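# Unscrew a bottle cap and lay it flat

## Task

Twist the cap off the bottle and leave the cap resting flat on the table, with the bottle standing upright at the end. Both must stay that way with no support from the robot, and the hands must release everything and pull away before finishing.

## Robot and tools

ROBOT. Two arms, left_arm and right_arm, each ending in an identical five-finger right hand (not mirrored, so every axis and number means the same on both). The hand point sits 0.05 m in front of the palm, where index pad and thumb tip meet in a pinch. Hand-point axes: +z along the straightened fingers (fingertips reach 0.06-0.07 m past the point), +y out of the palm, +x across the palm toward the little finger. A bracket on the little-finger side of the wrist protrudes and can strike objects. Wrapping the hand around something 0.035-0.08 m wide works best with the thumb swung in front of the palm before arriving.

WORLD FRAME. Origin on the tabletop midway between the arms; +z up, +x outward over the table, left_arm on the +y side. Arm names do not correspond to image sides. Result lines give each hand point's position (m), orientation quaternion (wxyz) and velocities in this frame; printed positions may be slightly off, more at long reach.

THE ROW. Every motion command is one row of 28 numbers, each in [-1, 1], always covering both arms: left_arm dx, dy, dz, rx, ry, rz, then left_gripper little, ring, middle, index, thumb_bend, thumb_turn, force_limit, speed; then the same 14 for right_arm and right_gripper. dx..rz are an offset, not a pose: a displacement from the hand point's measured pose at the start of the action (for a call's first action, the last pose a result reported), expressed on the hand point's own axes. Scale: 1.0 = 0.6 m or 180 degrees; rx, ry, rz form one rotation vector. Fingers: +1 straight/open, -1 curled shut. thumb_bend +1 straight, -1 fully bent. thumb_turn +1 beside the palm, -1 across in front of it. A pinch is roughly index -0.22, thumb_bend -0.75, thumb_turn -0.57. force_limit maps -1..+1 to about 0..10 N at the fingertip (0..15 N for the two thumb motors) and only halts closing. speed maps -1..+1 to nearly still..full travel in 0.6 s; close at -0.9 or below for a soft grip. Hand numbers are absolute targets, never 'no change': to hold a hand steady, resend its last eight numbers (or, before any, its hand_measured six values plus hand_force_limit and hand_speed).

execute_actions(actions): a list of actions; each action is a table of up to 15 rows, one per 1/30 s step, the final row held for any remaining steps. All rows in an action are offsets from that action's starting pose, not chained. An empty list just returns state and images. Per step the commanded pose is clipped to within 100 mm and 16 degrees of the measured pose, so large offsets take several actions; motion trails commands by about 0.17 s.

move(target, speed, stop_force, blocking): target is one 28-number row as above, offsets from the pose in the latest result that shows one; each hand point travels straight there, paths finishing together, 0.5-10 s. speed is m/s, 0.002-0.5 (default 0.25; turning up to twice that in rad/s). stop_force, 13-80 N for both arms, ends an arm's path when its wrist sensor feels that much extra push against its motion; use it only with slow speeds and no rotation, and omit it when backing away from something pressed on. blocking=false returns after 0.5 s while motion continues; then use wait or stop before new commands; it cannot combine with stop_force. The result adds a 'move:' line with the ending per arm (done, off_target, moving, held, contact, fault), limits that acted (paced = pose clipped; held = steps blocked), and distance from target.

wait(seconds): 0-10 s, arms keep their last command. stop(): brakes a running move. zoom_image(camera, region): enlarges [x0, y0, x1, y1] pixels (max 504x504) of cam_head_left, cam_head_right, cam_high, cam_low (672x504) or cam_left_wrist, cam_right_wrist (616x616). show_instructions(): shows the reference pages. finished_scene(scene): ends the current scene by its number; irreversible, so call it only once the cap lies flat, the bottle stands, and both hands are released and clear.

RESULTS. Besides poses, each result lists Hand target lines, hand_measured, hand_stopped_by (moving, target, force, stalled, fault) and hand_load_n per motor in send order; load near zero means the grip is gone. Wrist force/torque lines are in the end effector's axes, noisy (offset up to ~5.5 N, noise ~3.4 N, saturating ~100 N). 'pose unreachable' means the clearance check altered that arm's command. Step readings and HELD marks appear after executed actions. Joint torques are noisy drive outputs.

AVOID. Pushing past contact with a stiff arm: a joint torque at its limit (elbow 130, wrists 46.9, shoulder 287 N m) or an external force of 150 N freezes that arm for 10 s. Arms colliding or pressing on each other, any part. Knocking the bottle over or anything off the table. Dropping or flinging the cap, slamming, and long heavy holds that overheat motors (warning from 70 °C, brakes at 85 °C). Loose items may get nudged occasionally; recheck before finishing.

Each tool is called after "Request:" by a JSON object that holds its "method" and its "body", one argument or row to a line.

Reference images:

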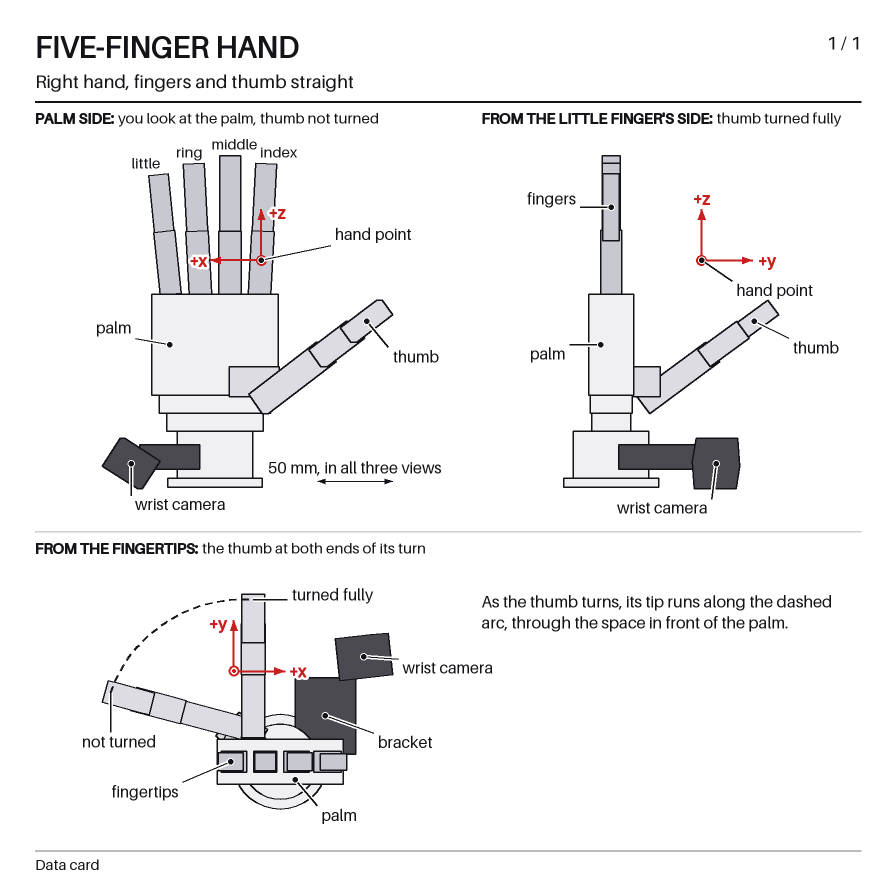

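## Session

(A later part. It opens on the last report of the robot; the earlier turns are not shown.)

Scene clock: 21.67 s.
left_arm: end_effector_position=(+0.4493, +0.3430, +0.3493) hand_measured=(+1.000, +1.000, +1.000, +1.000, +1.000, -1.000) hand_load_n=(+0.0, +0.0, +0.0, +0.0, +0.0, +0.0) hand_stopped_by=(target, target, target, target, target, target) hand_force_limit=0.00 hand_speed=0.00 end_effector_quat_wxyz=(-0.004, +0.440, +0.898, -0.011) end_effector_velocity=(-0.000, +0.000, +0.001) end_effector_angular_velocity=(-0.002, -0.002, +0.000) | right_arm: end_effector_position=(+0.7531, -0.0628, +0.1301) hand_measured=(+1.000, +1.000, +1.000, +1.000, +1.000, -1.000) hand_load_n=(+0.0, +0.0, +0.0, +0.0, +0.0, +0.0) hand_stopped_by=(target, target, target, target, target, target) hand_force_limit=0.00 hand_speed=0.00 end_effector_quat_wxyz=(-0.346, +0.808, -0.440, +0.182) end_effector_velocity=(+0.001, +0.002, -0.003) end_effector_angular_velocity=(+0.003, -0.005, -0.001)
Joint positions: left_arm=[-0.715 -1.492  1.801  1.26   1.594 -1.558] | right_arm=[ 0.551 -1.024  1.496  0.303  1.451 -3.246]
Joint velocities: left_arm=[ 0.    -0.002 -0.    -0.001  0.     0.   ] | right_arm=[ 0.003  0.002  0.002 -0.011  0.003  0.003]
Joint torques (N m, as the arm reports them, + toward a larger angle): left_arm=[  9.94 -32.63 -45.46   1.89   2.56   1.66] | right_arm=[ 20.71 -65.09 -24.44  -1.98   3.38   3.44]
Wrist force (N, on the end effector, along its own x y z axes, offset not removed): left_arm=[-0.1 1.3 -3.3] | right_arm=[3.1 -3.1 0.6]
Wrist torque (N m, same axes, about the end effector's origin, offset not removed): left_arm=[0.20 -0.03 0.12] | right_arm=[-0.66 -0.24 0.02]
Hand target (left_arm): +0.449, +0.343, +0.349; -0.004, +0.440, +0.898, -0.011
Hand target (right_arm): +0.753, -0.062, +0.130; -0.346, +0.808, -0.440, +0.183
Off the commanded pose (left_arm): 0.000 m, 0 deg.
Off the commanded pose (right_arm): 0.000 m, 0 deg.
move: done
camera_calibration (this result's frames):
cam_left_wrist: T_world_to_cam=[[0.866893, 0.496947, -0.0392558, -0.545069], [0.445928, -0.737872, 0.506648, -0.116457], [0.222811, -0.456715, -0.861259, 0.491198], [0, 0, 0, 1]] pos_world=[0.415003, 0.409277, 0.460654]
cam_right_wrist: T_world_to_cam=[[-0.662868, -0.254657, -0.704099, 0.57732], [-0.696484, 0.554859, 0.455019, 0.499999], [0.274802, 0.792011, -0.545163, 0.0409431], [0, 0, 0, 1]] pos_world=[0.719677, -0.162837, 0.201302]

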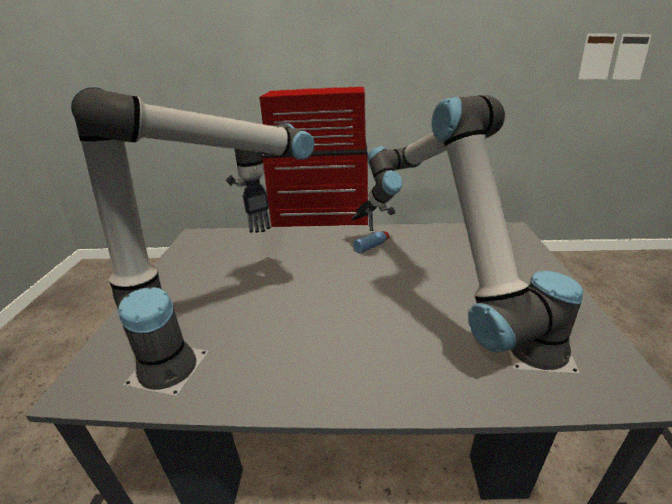

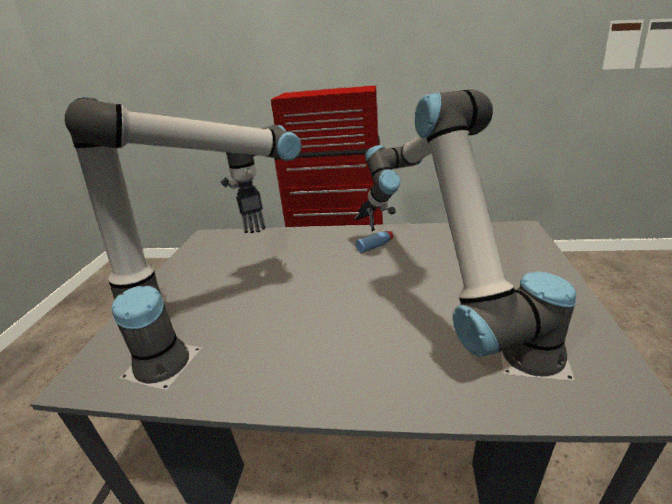

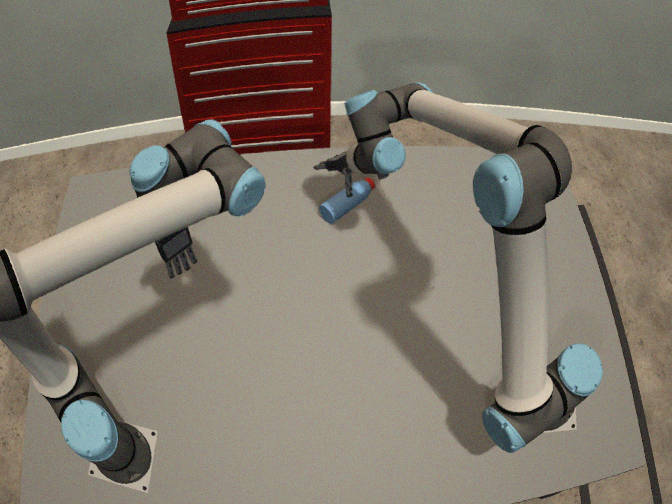

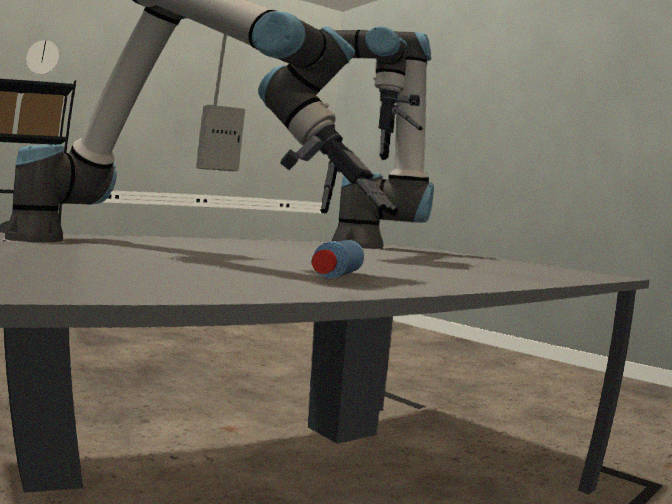

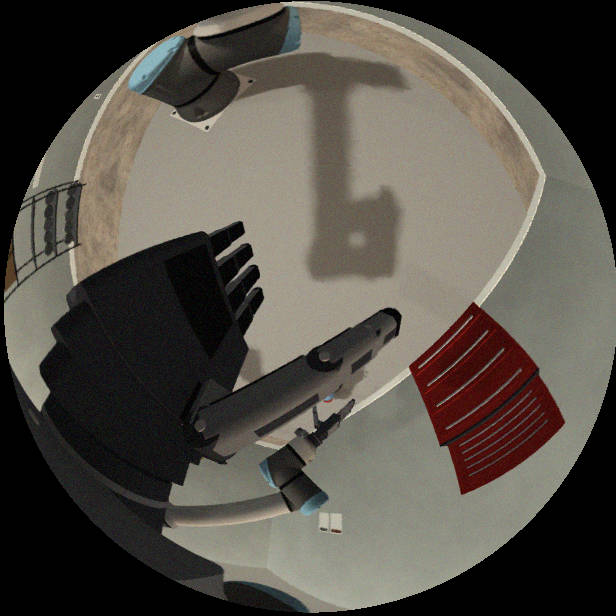

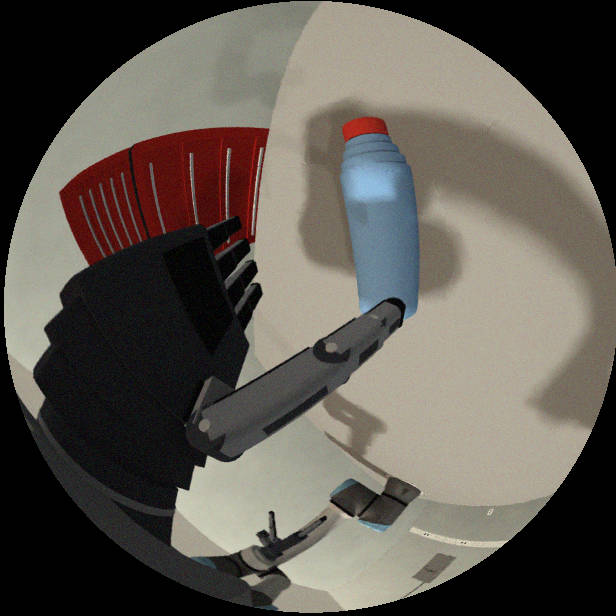

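Request:
{"method": "move", "body": {
  "target": [0,0,0,0,0,0, 1,1,1,1,1,-1,0,0, 0,0.147,0.087,0,0,0, 1,1,1,1,1,-1,0,0],
  "speed": 0.08,
  "stop_force": 15
}}

Scene clock: 24.97 s.
left_arm: end_effector_position=(+0.4493, +0.3430, +0.3493) hand_measured=(+1.000, +1.000, +1.000, +1.000, +1.000, -1.000) hand_load_n=(+0.0, +0.0, +0.0, +0.0, +0.0, +0.0) hand_stopped_by=(target, target, target, target, target, target) hand_force_limit=0.00 hand_speed=0.00 end_effector_quat_wxyz=(-0.004, +0.440, +0.898, -0.011) end_effector_velocity=(+0.000, +0.001, +0.000) end_effector_angular_velocity=(-0.000, -0.001, +0.000) | right_arm: end_effector_position=(+0.7330, -0.0749, +0.0307) hand_measured=(+1.000, +1.000, +1.000, +1.000, +1.000, -1.000) hand_load_n=(+0.0, +0.0, +0.0, +0.0, +0.0, +0.0) hand_stopped_by=(target, target, target, target, target, target) hand_force_limit=0.00 hand_speed=0.00 end_effector_quat_wxyz=(-0.346, +0.808, -0.440, +0.182) end_effector_velocity=(-0.001, -0.001, -0.004) end_effector_angular_velocity=(-0.001, +0.001, -0.000)
Joint positions: left_arm=[-0.715 -1.492  1.801  1.26   1.594 -1.558] | right_arm=[ 0.547 -0.972  1.613  0.134  1.448 -3.248]
Joint velocities: left_arm=[ 0.001 -0.001  0.    -0.    -0.     0.   ] | right_arm=[-0.     0.002  0.003 -0.004  0.    -0.   ]
Joint torques (N m, as the arm reports them, + toward a larger angle): left_arm=[ 11.5  -32.02 -44.82   2.08   2.62   1.35] | right_arm=[-17.38 -61.85 -22.27  -2.02  -3.61  -4.02]
Wrist force (N, on the end effector, along its own x y z axes, offset not removed): left_arm=[-0.2 -4.7 -5.0] | right_arm=[3.2 2.5 -0.8]
Wrist torque (N m, same axes, about the end effector's origin, offset not removed): left_arm=[-0.68 0.14 -0.23] | right_arm=[0.20 -0.54 0.48]
Hand target (left_arm): +0.449, +0.343, +0.349; -0.004, +0.440, +0.898, -0.011
Hand target (right_arm): +0.733, -0.075, +0.030; -0.346, +0.808, -0.440, +0.182
Off the commanded pose (left_arm): 0.000 m, 0 deg.
Off the commanded pose (right_arm): 0.000 m, 0 deg.
move: done
camera_calibration (this result's frames):
cam_left_wrist: T_world_to_cam=[[0.866893, 0.496947, -0.0392562, -0.545069], [0.445928, -0.737871, 0.50665, -0.116458], [0.222812, -0.456717, -0.861258, 0.491198], [0, 0, 0, 1]] pos_world=[0.415003, 0.409277, 0.460654]
cam_right_wrist: T_world_to_cam=[[-0.662881, -0.254666, -0.704084, 0.490893], [-0.696477, 0.554862, 0.455026, 0.537954], [0.27479, 0.792006, -0.545176, 0.00187898], [0, 0, 0, 1]] pos_world=[0.69956, -0.174965, 0.101871]

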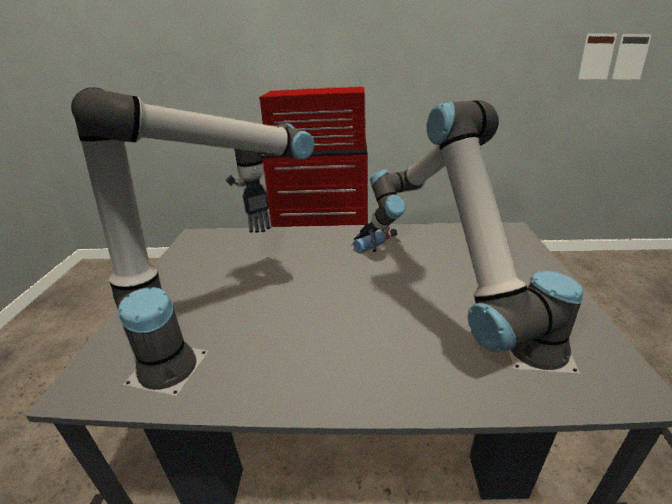

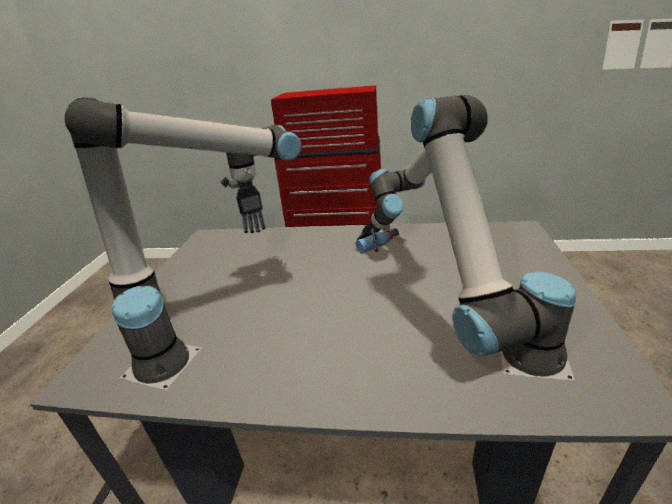

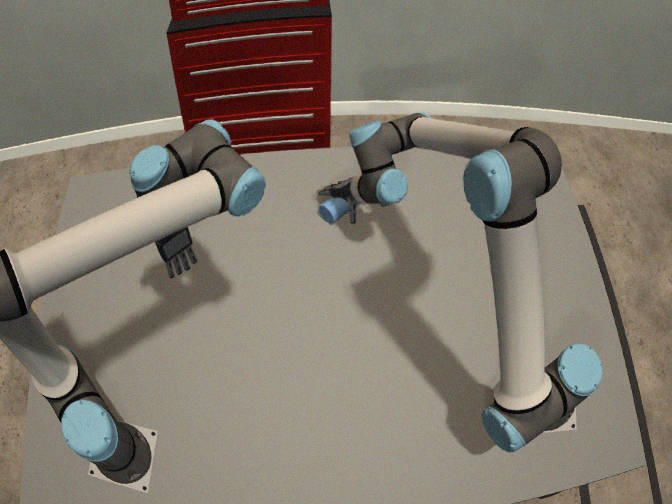

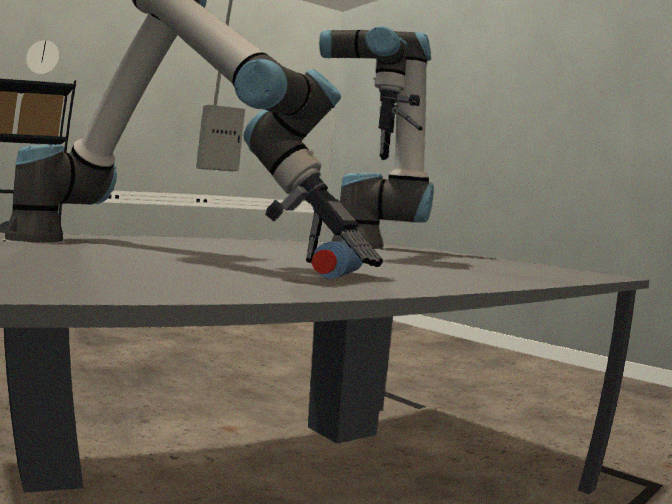

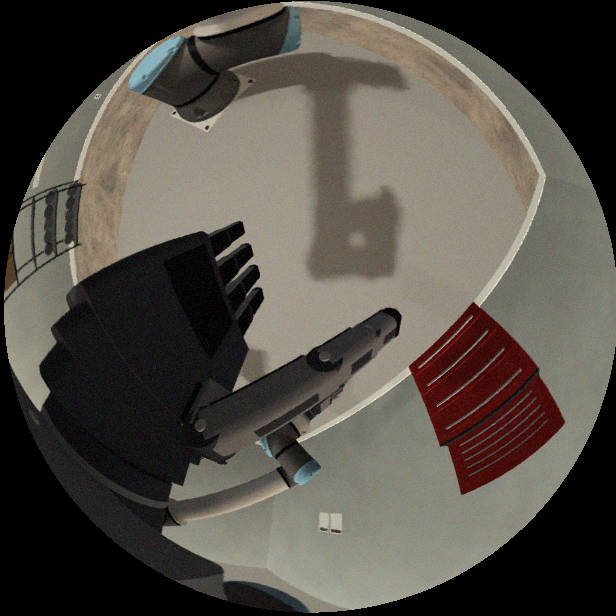

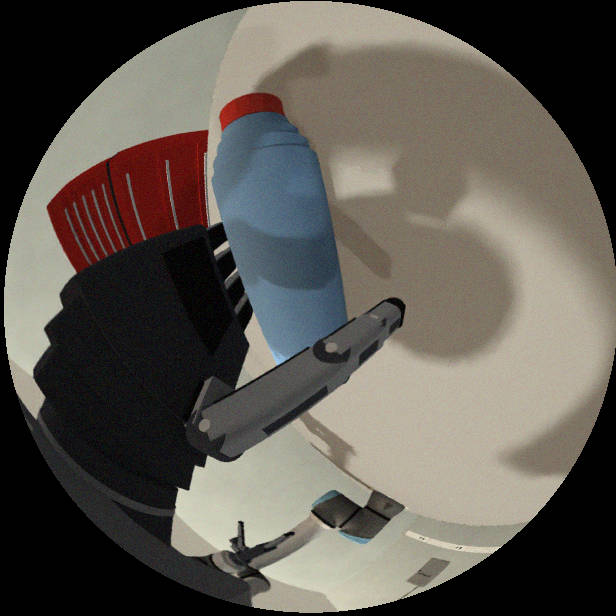

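Request:
{"method": "move", "body": {
  "target": [0,0,0,0,0,0, 1,1,1,1,1,-1,0,0, 0,0,0.03,0,0,0, 1,1,1,1,1,-1,0,0],
  "speed": 0.05,
  "stop_force": 15
}}

Request:
{"method": "move", "body": {
  "target": [0,0,0,0,0,0, 1,1,1,1,1,-1,0,0, 0,0,0,0,0,0, -1,-1,-1,-1,-1,-1,0.4,-0.5]
}}

Scene clock: 25.93 s.
left_arm: end_effector_position=(+0.4493, +0.3430, +0.3493) hand_measured=(+1.000, +1.000, +1.000, +1.000, +1.000, -1.000) hand_load_n=(+0.0, +0.0, +0.0, +0.0, +0.0, +0.0) hand_stopped_by=(target, target, target, target, target, target) hand_force_limit=0.00 hand_speed=0.00 end_effector_quat_wxyz=(-0.004, +0.440, +0.898, -0.011) end_effector_velocity=(-0.000, -0.000, -0.000) end_effector_angular_velocity=(+0.001, +0.001, -0.000) | right_arm: end_effector_position=(+0.7436, -0.0679, +0.0184) hand_measured=(+1.000, +1.000, +1.000, +1.000, +1.000, -1.000) hand_load_n=(+0.0, +0.0, +0.0, +0.0, +0.0, +0.0) hand_stopped_by=(target, target, target, target, target, target) hand_force_limit=0.00 hand_speed=0.00 end_effector_quat_wxyz=(-0.346, +0.808, -0.440, +0.182) end_effector_velocity=(+0.001, +0.001, -0.001) end_effector_angular_velocity=(-0.001, +0.001, +0.000)
Joint positions: left_arm=[-0.715 -1.492  1.801  1.26   1.594 -1.558] | right_arm=[ 0.55  -0.943  1.588  0.129  1.45  -3.246]
Joint velocities: left_arm=[-0.001  0.     0.     0.001  0.    -0.   ] | right_arm=[ 0.001  0.003 -0.003  0.001  0.001  0.   ]
Joint torques (N m, as the arm reports them, + toward a larger angle): left_arm=[ 10.7  -33.28 -45.55   2.02   2.39   1.65] | right_arm=[ 18.57 -65.16 -48.22  -1.98   3.     3.59]
Wrist force (N, on the end effector, along its own x y z axes, offset not removed): left_arm=[-0.7 -2.4 -2.8] | right_arm=[-3.5 2.1 -3.0]
Wrist torque (N m, same axes, about the end effector's origin, offset not removed): left_arm=[-0.40 0.12 -0.08] | right_arm=[0.33 0.66 0.05]
Hand target (left_arm): +0.449, +0.343, +0.349; -0.004, +0.440, +0.898, -0.011
Hand target (right_arm): +0.744, -0.068, +0.018; -0.346, +0.808, -0.440, +0.182
Off the commanded pose (left_arm): 0.000 m, 0 deg.
Off the commanded pose (right_arm): 0.000 m, 0 deg.
move: done
camera_calibration (this result's frames):
cam_left_wrist: T_world_to_cam=[[0.866893, 0.496947, -0.0392563, -0.545069], [0.445928, -0.737871, 0.50665, -0.116458], [0.222812, -0.456716, -0.861258, 0.491198], [0, 0, 0, 1]] pos_world=[0.415003, 0.409277, 0.460654]
cam_right_wrist: T_world_to_cam=[[-0.662875, -0.25466, -0.704092, 0.491058], [-0.69648, 0.554861, 0.455023, 0.547034], [0.274797, 0.792009, -0.545169, -0.0133264], [0, 0, 0, 1]] pos_world=[0.71017, -0.16792, 0.0895717]

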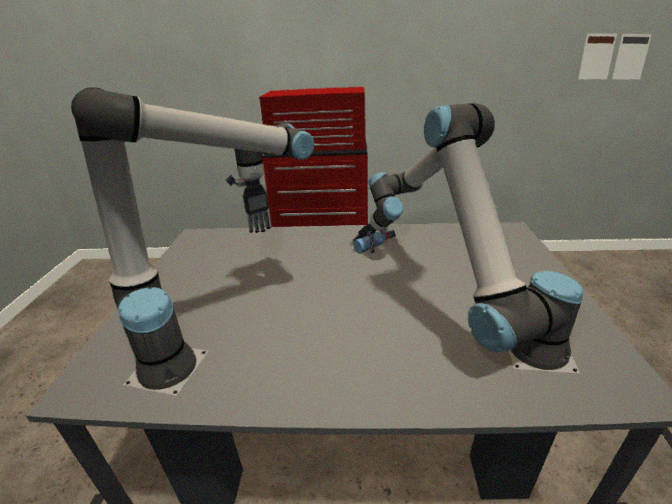

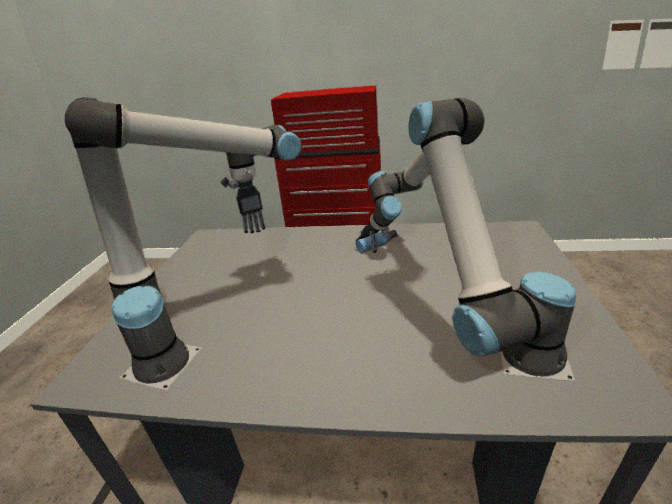

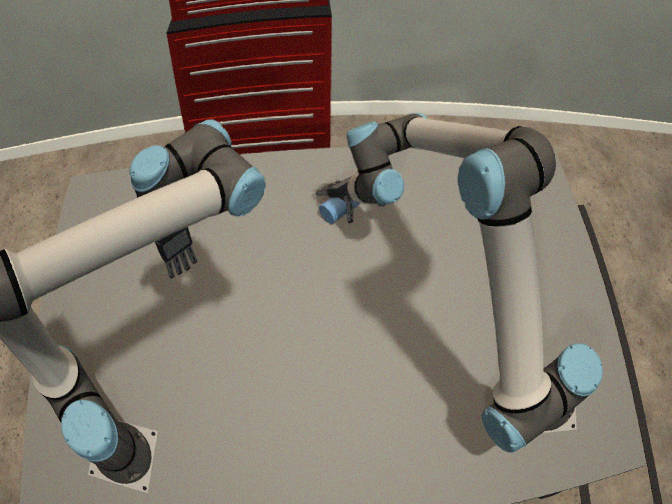

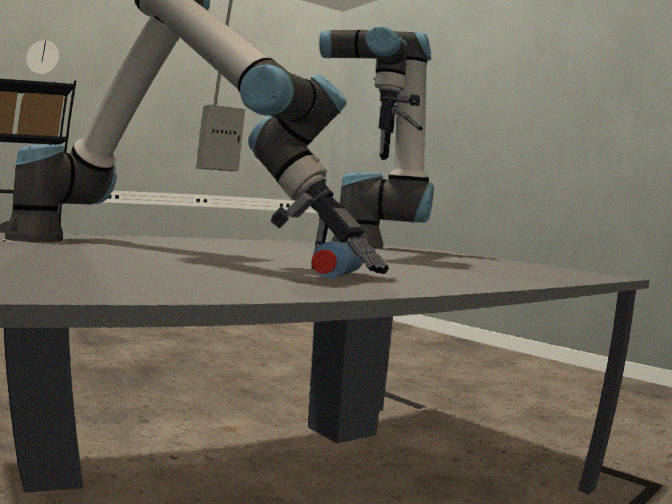

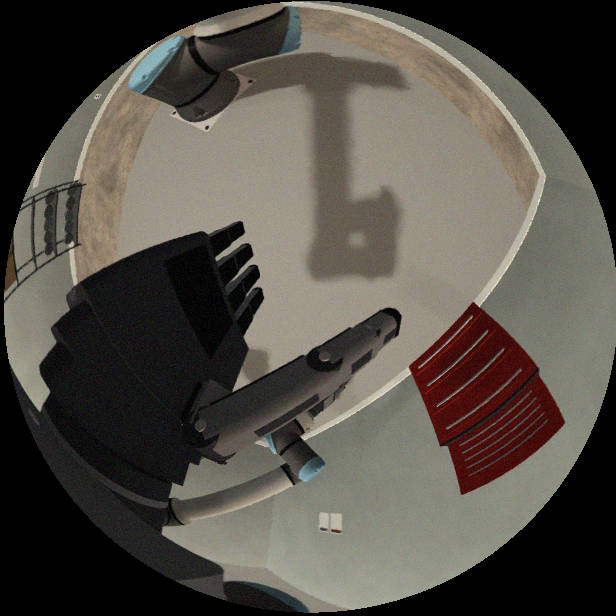

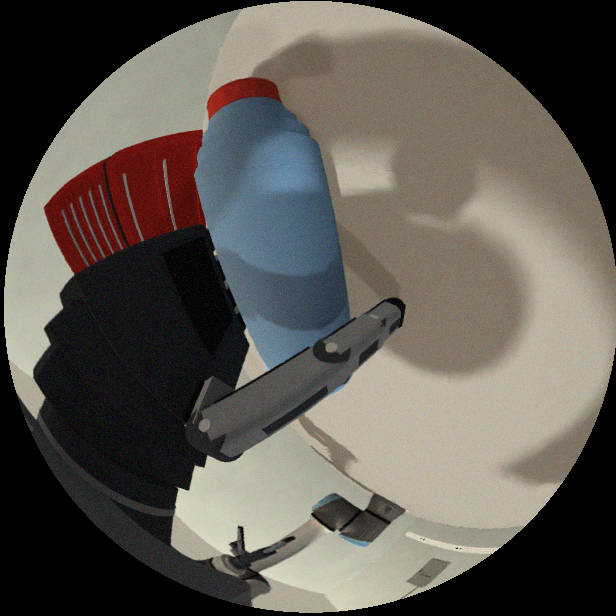

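Scene clock: 27.57 s.
left_arm: end_effector_position=(+0.4493, +0.3430, +0.3493) hand_measured=(+1.000, +1.000, +1.000, +1.000, +1.000, -1.000) hand_load_n=(+0.0, +0.0, +0.0, +0.0, +0.0, +0.0) hand_stopped_by=(target, target, target, target, target, target) hand_force_limit=0.00 hand_speed=0.00 end_effector_quat_wxyz=(-0.004, +0.440, +0.898, -0.011) end_effector_velocity=(+0.000, +0.000, +0.000) end_effector_angular_velocity=(-0.000, -0.001, +0.000) | right_arm: end_effector_position=(+0.7436, -0.0678, +0.0184) hand_measured=(-0.022, +0.644, +0.782, +0.620, +0.320, -1.000) hand_load_n=(+11.5, +7.5, +0.5, +12.0, +11.0, +9.0) hand_stopped_by=(force, force, force, force, force, target) hand_force_limit=0.40 hand_speed=-0.50 end_effector_quat_wxyz=(-0.346, +0.808, -0.440, +0.182) end_effector_velocity=(+0.001, +0.000, +0.001) end_effector_angular_velocity=(+0.001, -0.002, -0.000)
Joint positions: left_arm=[-0.715 -1.492  1.801  1.26   1.594 -1.558] | right_arm=[ 0.55  -0.943  1.588  0.129  1.45  -3.246]
Joint velocities: left_arm=[ 0.    -0.001  0.    -0.    -0.001  0.   ] | right_arm=[-0.    -0.001 -0.    -0.001  0.     0.   ]
Joint torques (N m, as the arm reports them, + toward a larger angle): left_arm=[ 12.03 -33.   -45.75   2.05   2.36   1.56] | right_arm=[  7.53 -41.32  -0.66  10.7    1.49   1.05]
Wrist force (N, on the end effector, along its own x y z axes, offset not removed): left_arm=[1.5 -0.3 -3.0] | right_arm=[2.0 -26.2 -15.1]
Wrist torque (N m, same axes, about the end effector's origin, offset not removed): left_arm=[-0.08 -0.17 0.08] | right_arm=[1.31 0.20 -0.07]
Hand target (left_arm): +0.449, +0.343, +0.349; -0.004, +0.440, +0.898, -0.011
Hand target (right_arm): +0.744, -0.068, +0.018; -0.346, +0.808, -0.440, +0.182
Off the commanded pose (left_arm): 0.000 m, 0 deg.
Off the commanded pose (right_arm): 0.000 m, 0 deg.
move: done
camera_calibration (this result's frames):
cam_left_wrist: T_world_to_cam=[[0.866893, 0.496947, -0.0392563, -0.545069], [0.445928, -0.737871, 0.50665, -0.116458], [0.222812, -0.456716, -0.861258, 0.491198], [0, 0, 0, 1]] pos_world=[0.415003, 0.409277, 0.460654]
cam_right_wrist: T_world_to_cam=[[-0.662847, -0.25465, -0.704121, 0.491068], [-0.696498, 0.554853, 0.455005, 0.547034], [0.274817, 0.792017, -0.545146, -0.0133452], [0, 0, 0, 1]] pos_world=[0.710178, -0.167904, 0.0895935]

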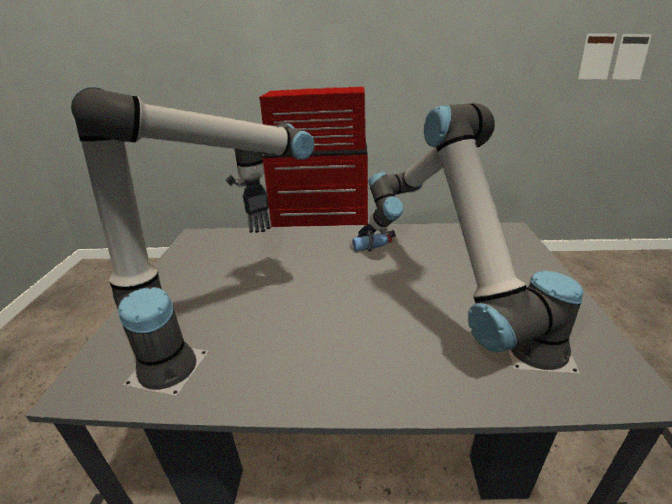

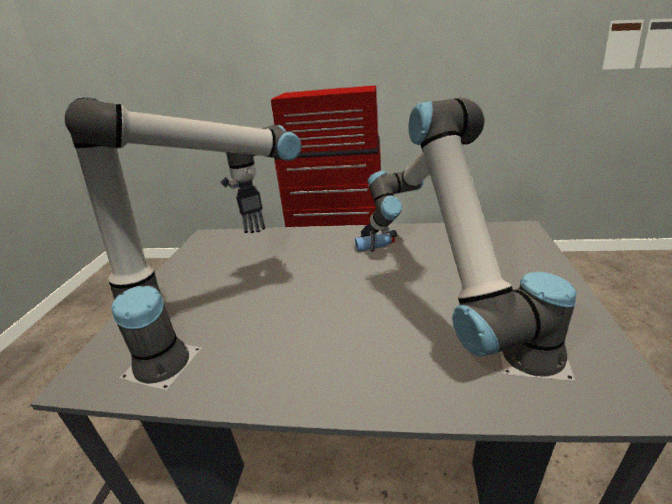

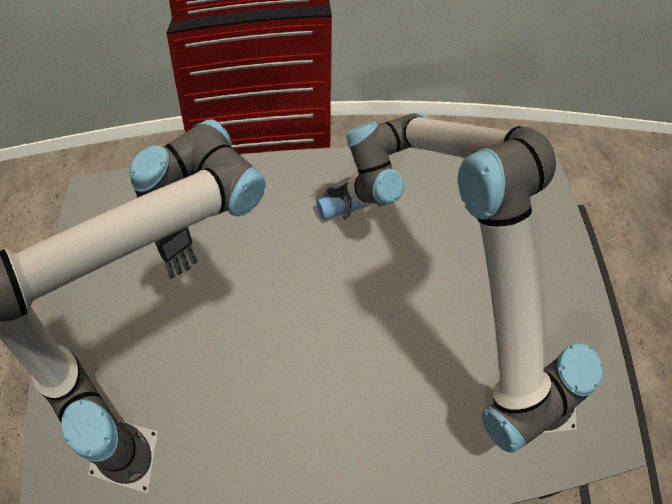

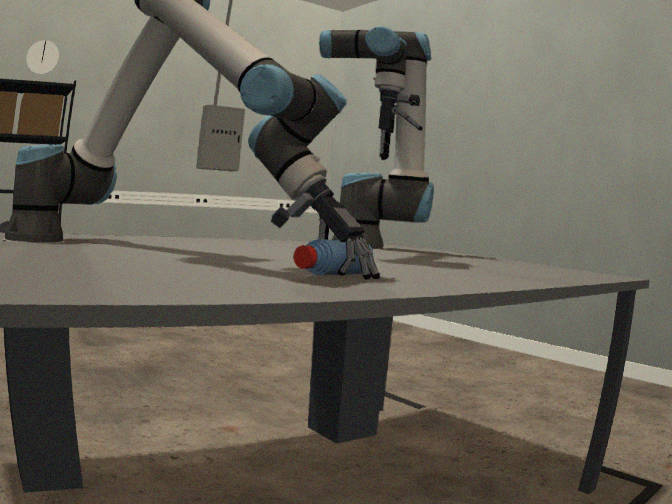

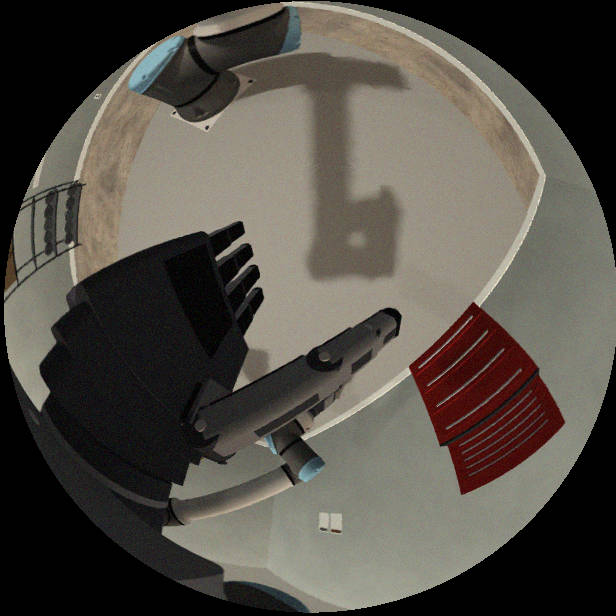

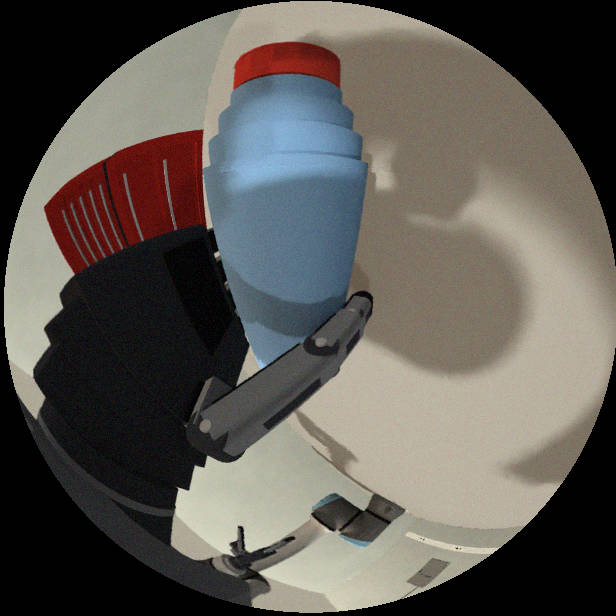

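Request:
{"method": "move", "body": {
  "target": [0,0,0,0,0,0, 1,1,1,1,1,-1,0,0, 0,-0.03,-0.03,0,0,0, -1,-1,-1,-1,-1,-1,0.4,-0.5],
  "speed": 0.05
}}

Request:
{"method": "move", "body": {
  "target": [0,0,0,0,0,0, 1,1,1,1,1,-1,0,0, 0,0,0,0,0,0, -0.95,-0.95,-0.95,-0.95,-0.95,-1,0.4,-0.5]
}}

Scene clock: 28.67 s.
left_arm: end_effector_position=(+0.4493, +0.3430, +0.3493) hand_measured=(+1.000, +1.000, +1.000, +1.000, +1.000, -1.000) hand_load_n=(+0.0, +0.0, +0.0, +0.0, +0.0, +0.0) hand_stopped_by=(target, target, target, target, target, target) hand_force_limit=0.00 hand_speed=0.00 end_effector_quat_wxyz=(-0.004, +0.440, +0.898, -0.011) end_effector_velocity=(+0.000, -0.000, -0.000) end_effector_angular_velocity=(-0.000, -0.001, -0.000) | right_arm: end_effector_position=(+0.7433, -0.0683, +0.0436) hand_measured=(-0.022, +0.644, +0.782, +0.620, +0.316, -1.000) hand_load_n=(+3.5, +0.0, +0.0, +0.0, +2.5, +3.0) hand_stopped_by=(force, force, force, force, force, target) hand_force_limit=0.40 hand_speed=-0.50 end_effector_quat_wxyz=(-0.346, +0.808, -0.440, +0.182) end_effector_velocity=(-0.000, -0.000, +0.003) end_effector_angular_velocity=(-0.000, +0.001, +0.000)
Joint positions: left_arm=[-0.715 -1.492  1.801  1.26   1.594 -1.558] | right_arm=[ 0.55  -0.967  1.578  0.165  1.45  -3.247]
Joint velocities: left_arm=[-0.    -0.     0.    -0.001 -0.     0.   ] | right_arm=[ 0.    -0.003 -0.001  0.005 -0.     0.   ]
Joint torques (N m, as the arm reports them, + toward a larger angle): left_arm=[ 10.86 -33.35 -45.43   2.     2.28   1.3 ] | right_arm=[-15.8  -91.54 -48.63   5.06  -3.5   -4.06]
Wrist force (N, on the end effector, along its own x y z axes, offset not removed): left_arm=[1.4 0.9 -4.1] | right_arm=[-5.7 -5.7 -0.1]
Wrist torque (N m, same axes, about the end effector's origin, offset not removed): left_arm=[0.09 -0.12 0.11] | right_arm=[-1.07 1.03 -0.43]
Hand target (left_arm): +0.449, +0.343, +0.349; -0.004, +0.440, +0.898, -0.011
Hand target (right_arm): +0.743, -0.068, +0.044; -0.346, +0.808, -0.440, +0.182
Off the commanded pose (left_arm): 0.000 m, 0 deg.
Off the commanded pose (right_arm): 0.000 m, 0 deg.
move: done
camera_calibration (this result's frames):
cam_left_wrist: T_world_to_cam=[[0.866893, 0.496947, -0.0392565, -0.545069], [0.445929, -0.737871, 0.50665, -0.116458], [0.222812, -0.456716, -0.861258, 0.491198], [0, 0, 0, 1]] pos_world=[0.415003, 0.409277, 0.460654]
cam_right_wrist: T_world_to_cam=[[-0.662845, -0.25465, -0.704123, 0.508479], [-0.696496, 0.554862, 0.454997, 0.535629], [0.274826, 0.792011, -0.54515, 0.000789431], [0, 0, 0, 1]] pos_world=[0.709889, -0.168341, 0.114753]

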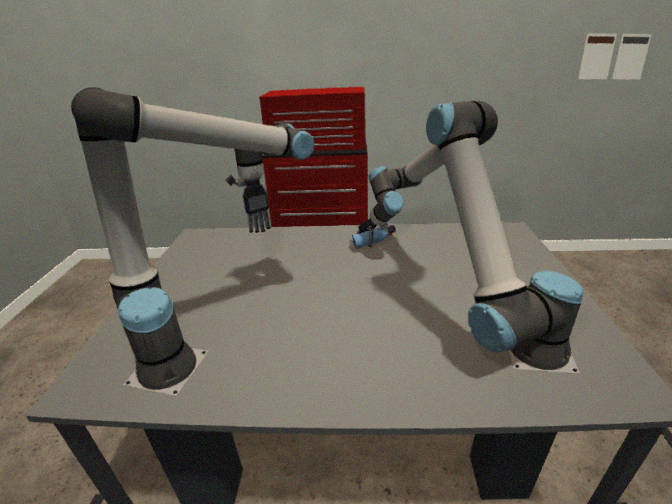

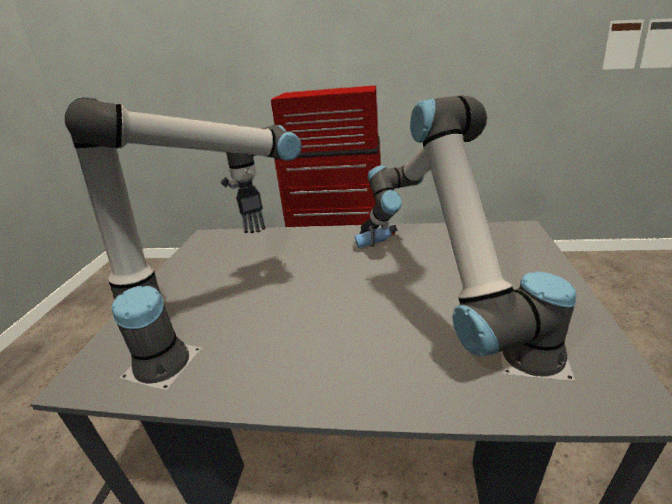

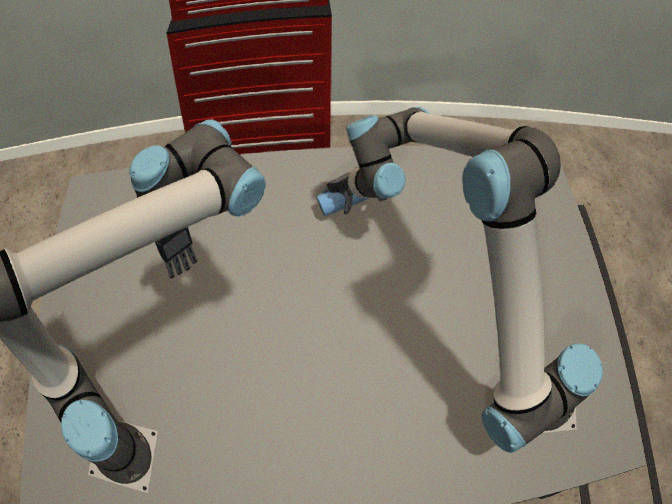

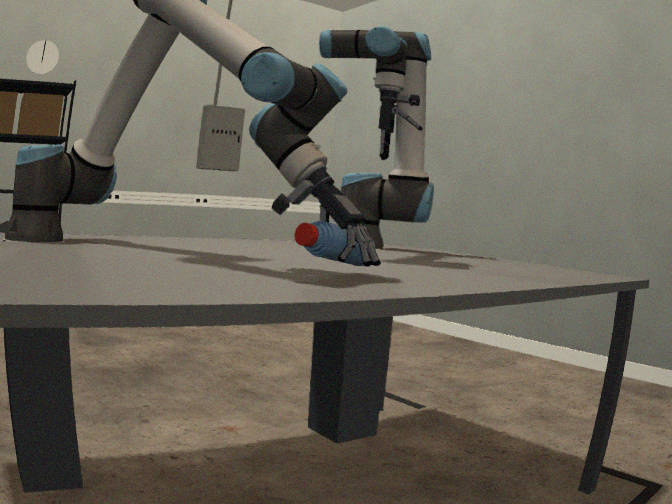

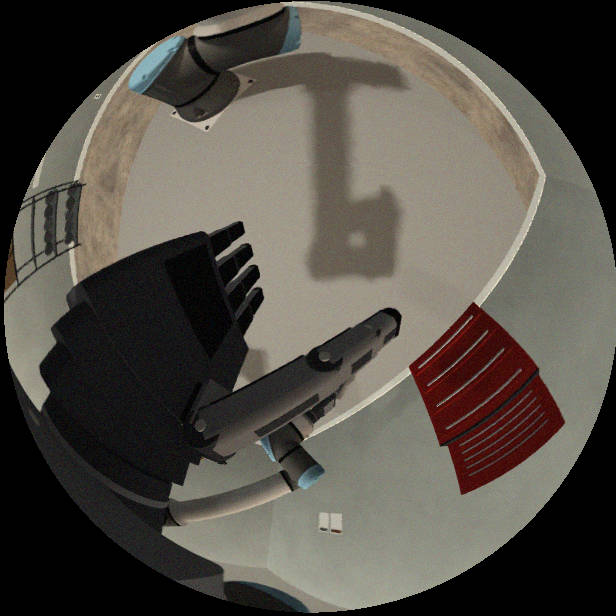

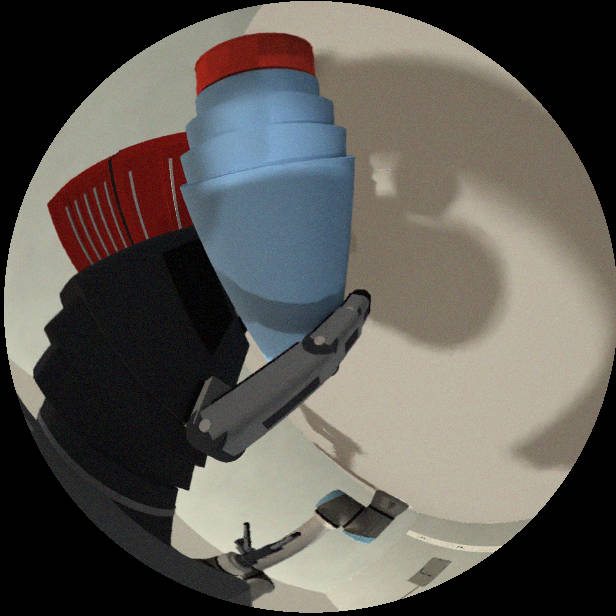

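Scene clock: 29.57 s.
left_arm: end_effector_position=(+0.4493, +0.3430, +0.3493) hand_measured=(+1.000, +1.000, +1.000, +1.000, +1.000, -1.000) hand_load_n=(+0.0, +0.0, +0.0, +0.0, +0.0, +0.0) hand_stopped_by=(target, target, target, target, target, target) hand_force_limit=0.00 hand_speed=0.00 end_effector_quat_wxyz=(-0.004, +0.440, +0.898, -0.011) end_effector_velocity=(-0.000, +0.000, +0.000) end_effector_angular_velocity=(+0.001, +0.000, -0.000) | right_arm: end_effector_position=(+0.7434, -0.0683, +0.0436) hand_measured=(-0.046, +0.122, +0.316, +0.486, +0.254, -1.000) hand_load_n=(+0.0, +8.0, +5.5, +3.5, +18.0, +4.0) hand_stopped_by=(force, force, force, force, force, target) hand_force_limit=0.40 hand_speed=-0.50 end_effector_quat_wxyz=(-0.346, +0.808, -0.440, +0.182) end_effector_velocity=(+0.001, +0.000, +0.001) end_effector_angular_velocity=(+0.001, -0.002, +0.000)
Joint positions: left_arm=[-0.715 -1.492  1.801  1.26   1.594 -1.558] | right_arm=[ 0.55  -0.967  1.577  0.165  1.45  -3.247]
Joint velocities: left_arm=[-0.     0.    -0.     0.001 -0.    -0.   ] | right_arm=[ 0.    -0.    -0.001 -0.001 -0.     0.   ]
Joint torques (N m, as the arm reports them, + toward a larger angle): left_arm=[ 11.82 -32.97 -45.26   2.21   2.62   1.57] | right_arm=[-13.56 -64.91 -40.15  -2.15  -3.14  -3.65]
Wrist force (N, on the end effector, along its own x y z axes, offset not removed): left_arm=[-0.8 -0.9 -3.8] | right_arm=[-0.5 0.7 0.6]
Wrist torque (N m, same axes, about the end effector's origin, offset not removed): left_arm=[0.05 0.17 -0.08] | right_arm=[-0.06 0.24 0.00]
Hand target (left_arm): +0.449, +0.343, +0.349; -0.004, +0.440, +0.898, -0.011
Hand target (right_arm): +0.743, -0.068, +0.044; -0.346, +0.808, -0.440, +0.182
Off the commanded pose (left_arm): 0.000 m, 0 deg.
Off the commanded pose (right_arm): 0.000 m, 0 deg.
move: done
camera_calibration (this result's frames):
cam_left_wrist: T_world_to_cam=[[0.866893, 0.496947, -0.0392564, -0.545069], [0.445928, -0.737871, 0.50665, -0.116458], [0.222812, -0.456717, -0.861258, 0.491198], [0, 0, 0, 1]] pos_world=[0.415003, 0.409277, 0.460654]
cam_right_wrist: T_world_to_cam=[[-0.662815, -0.254637, -0.704156, 0.5085], [-0.696517, 0.55485, 0.45498, 0.535643], [0.274846, 0.792024, -0.545121, 0.000774592], [0, 0, 0, 1]] pos_world=[0.709913, -0.168332, 0.114779]

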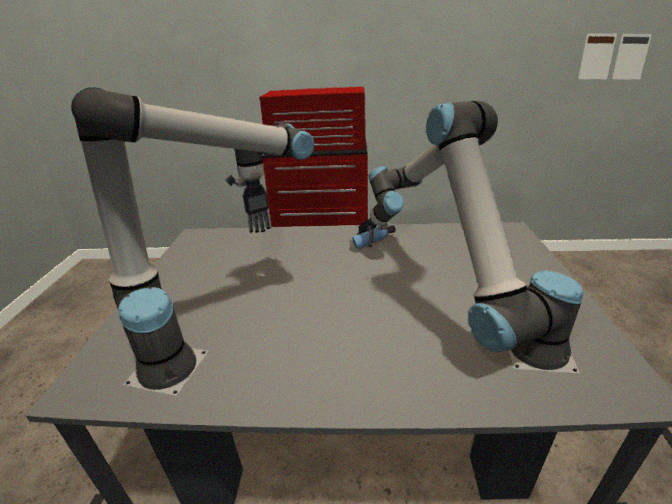

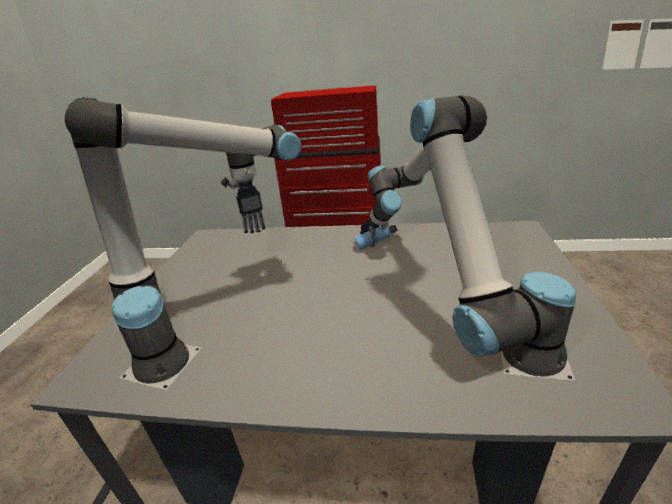

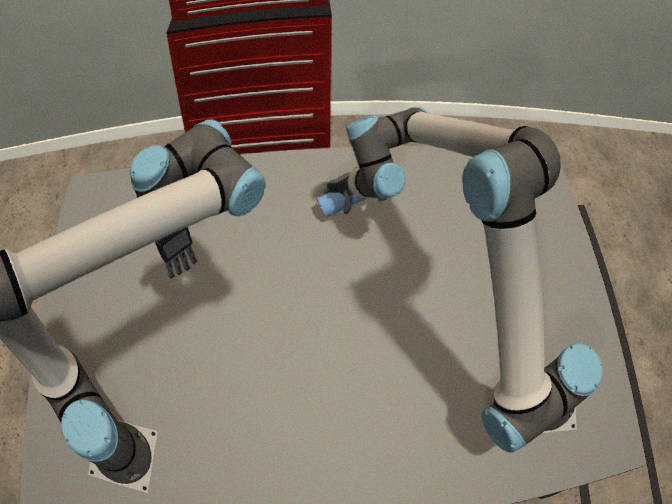

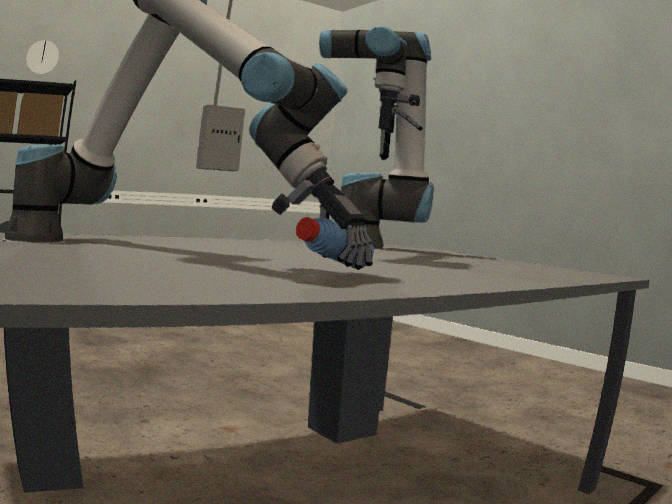

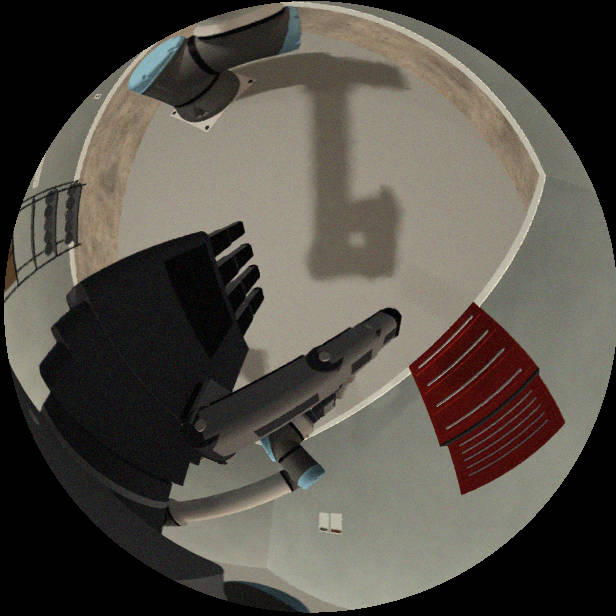

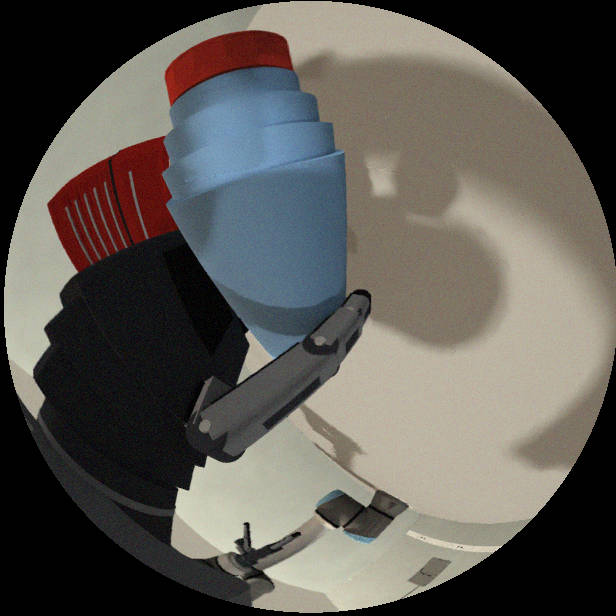

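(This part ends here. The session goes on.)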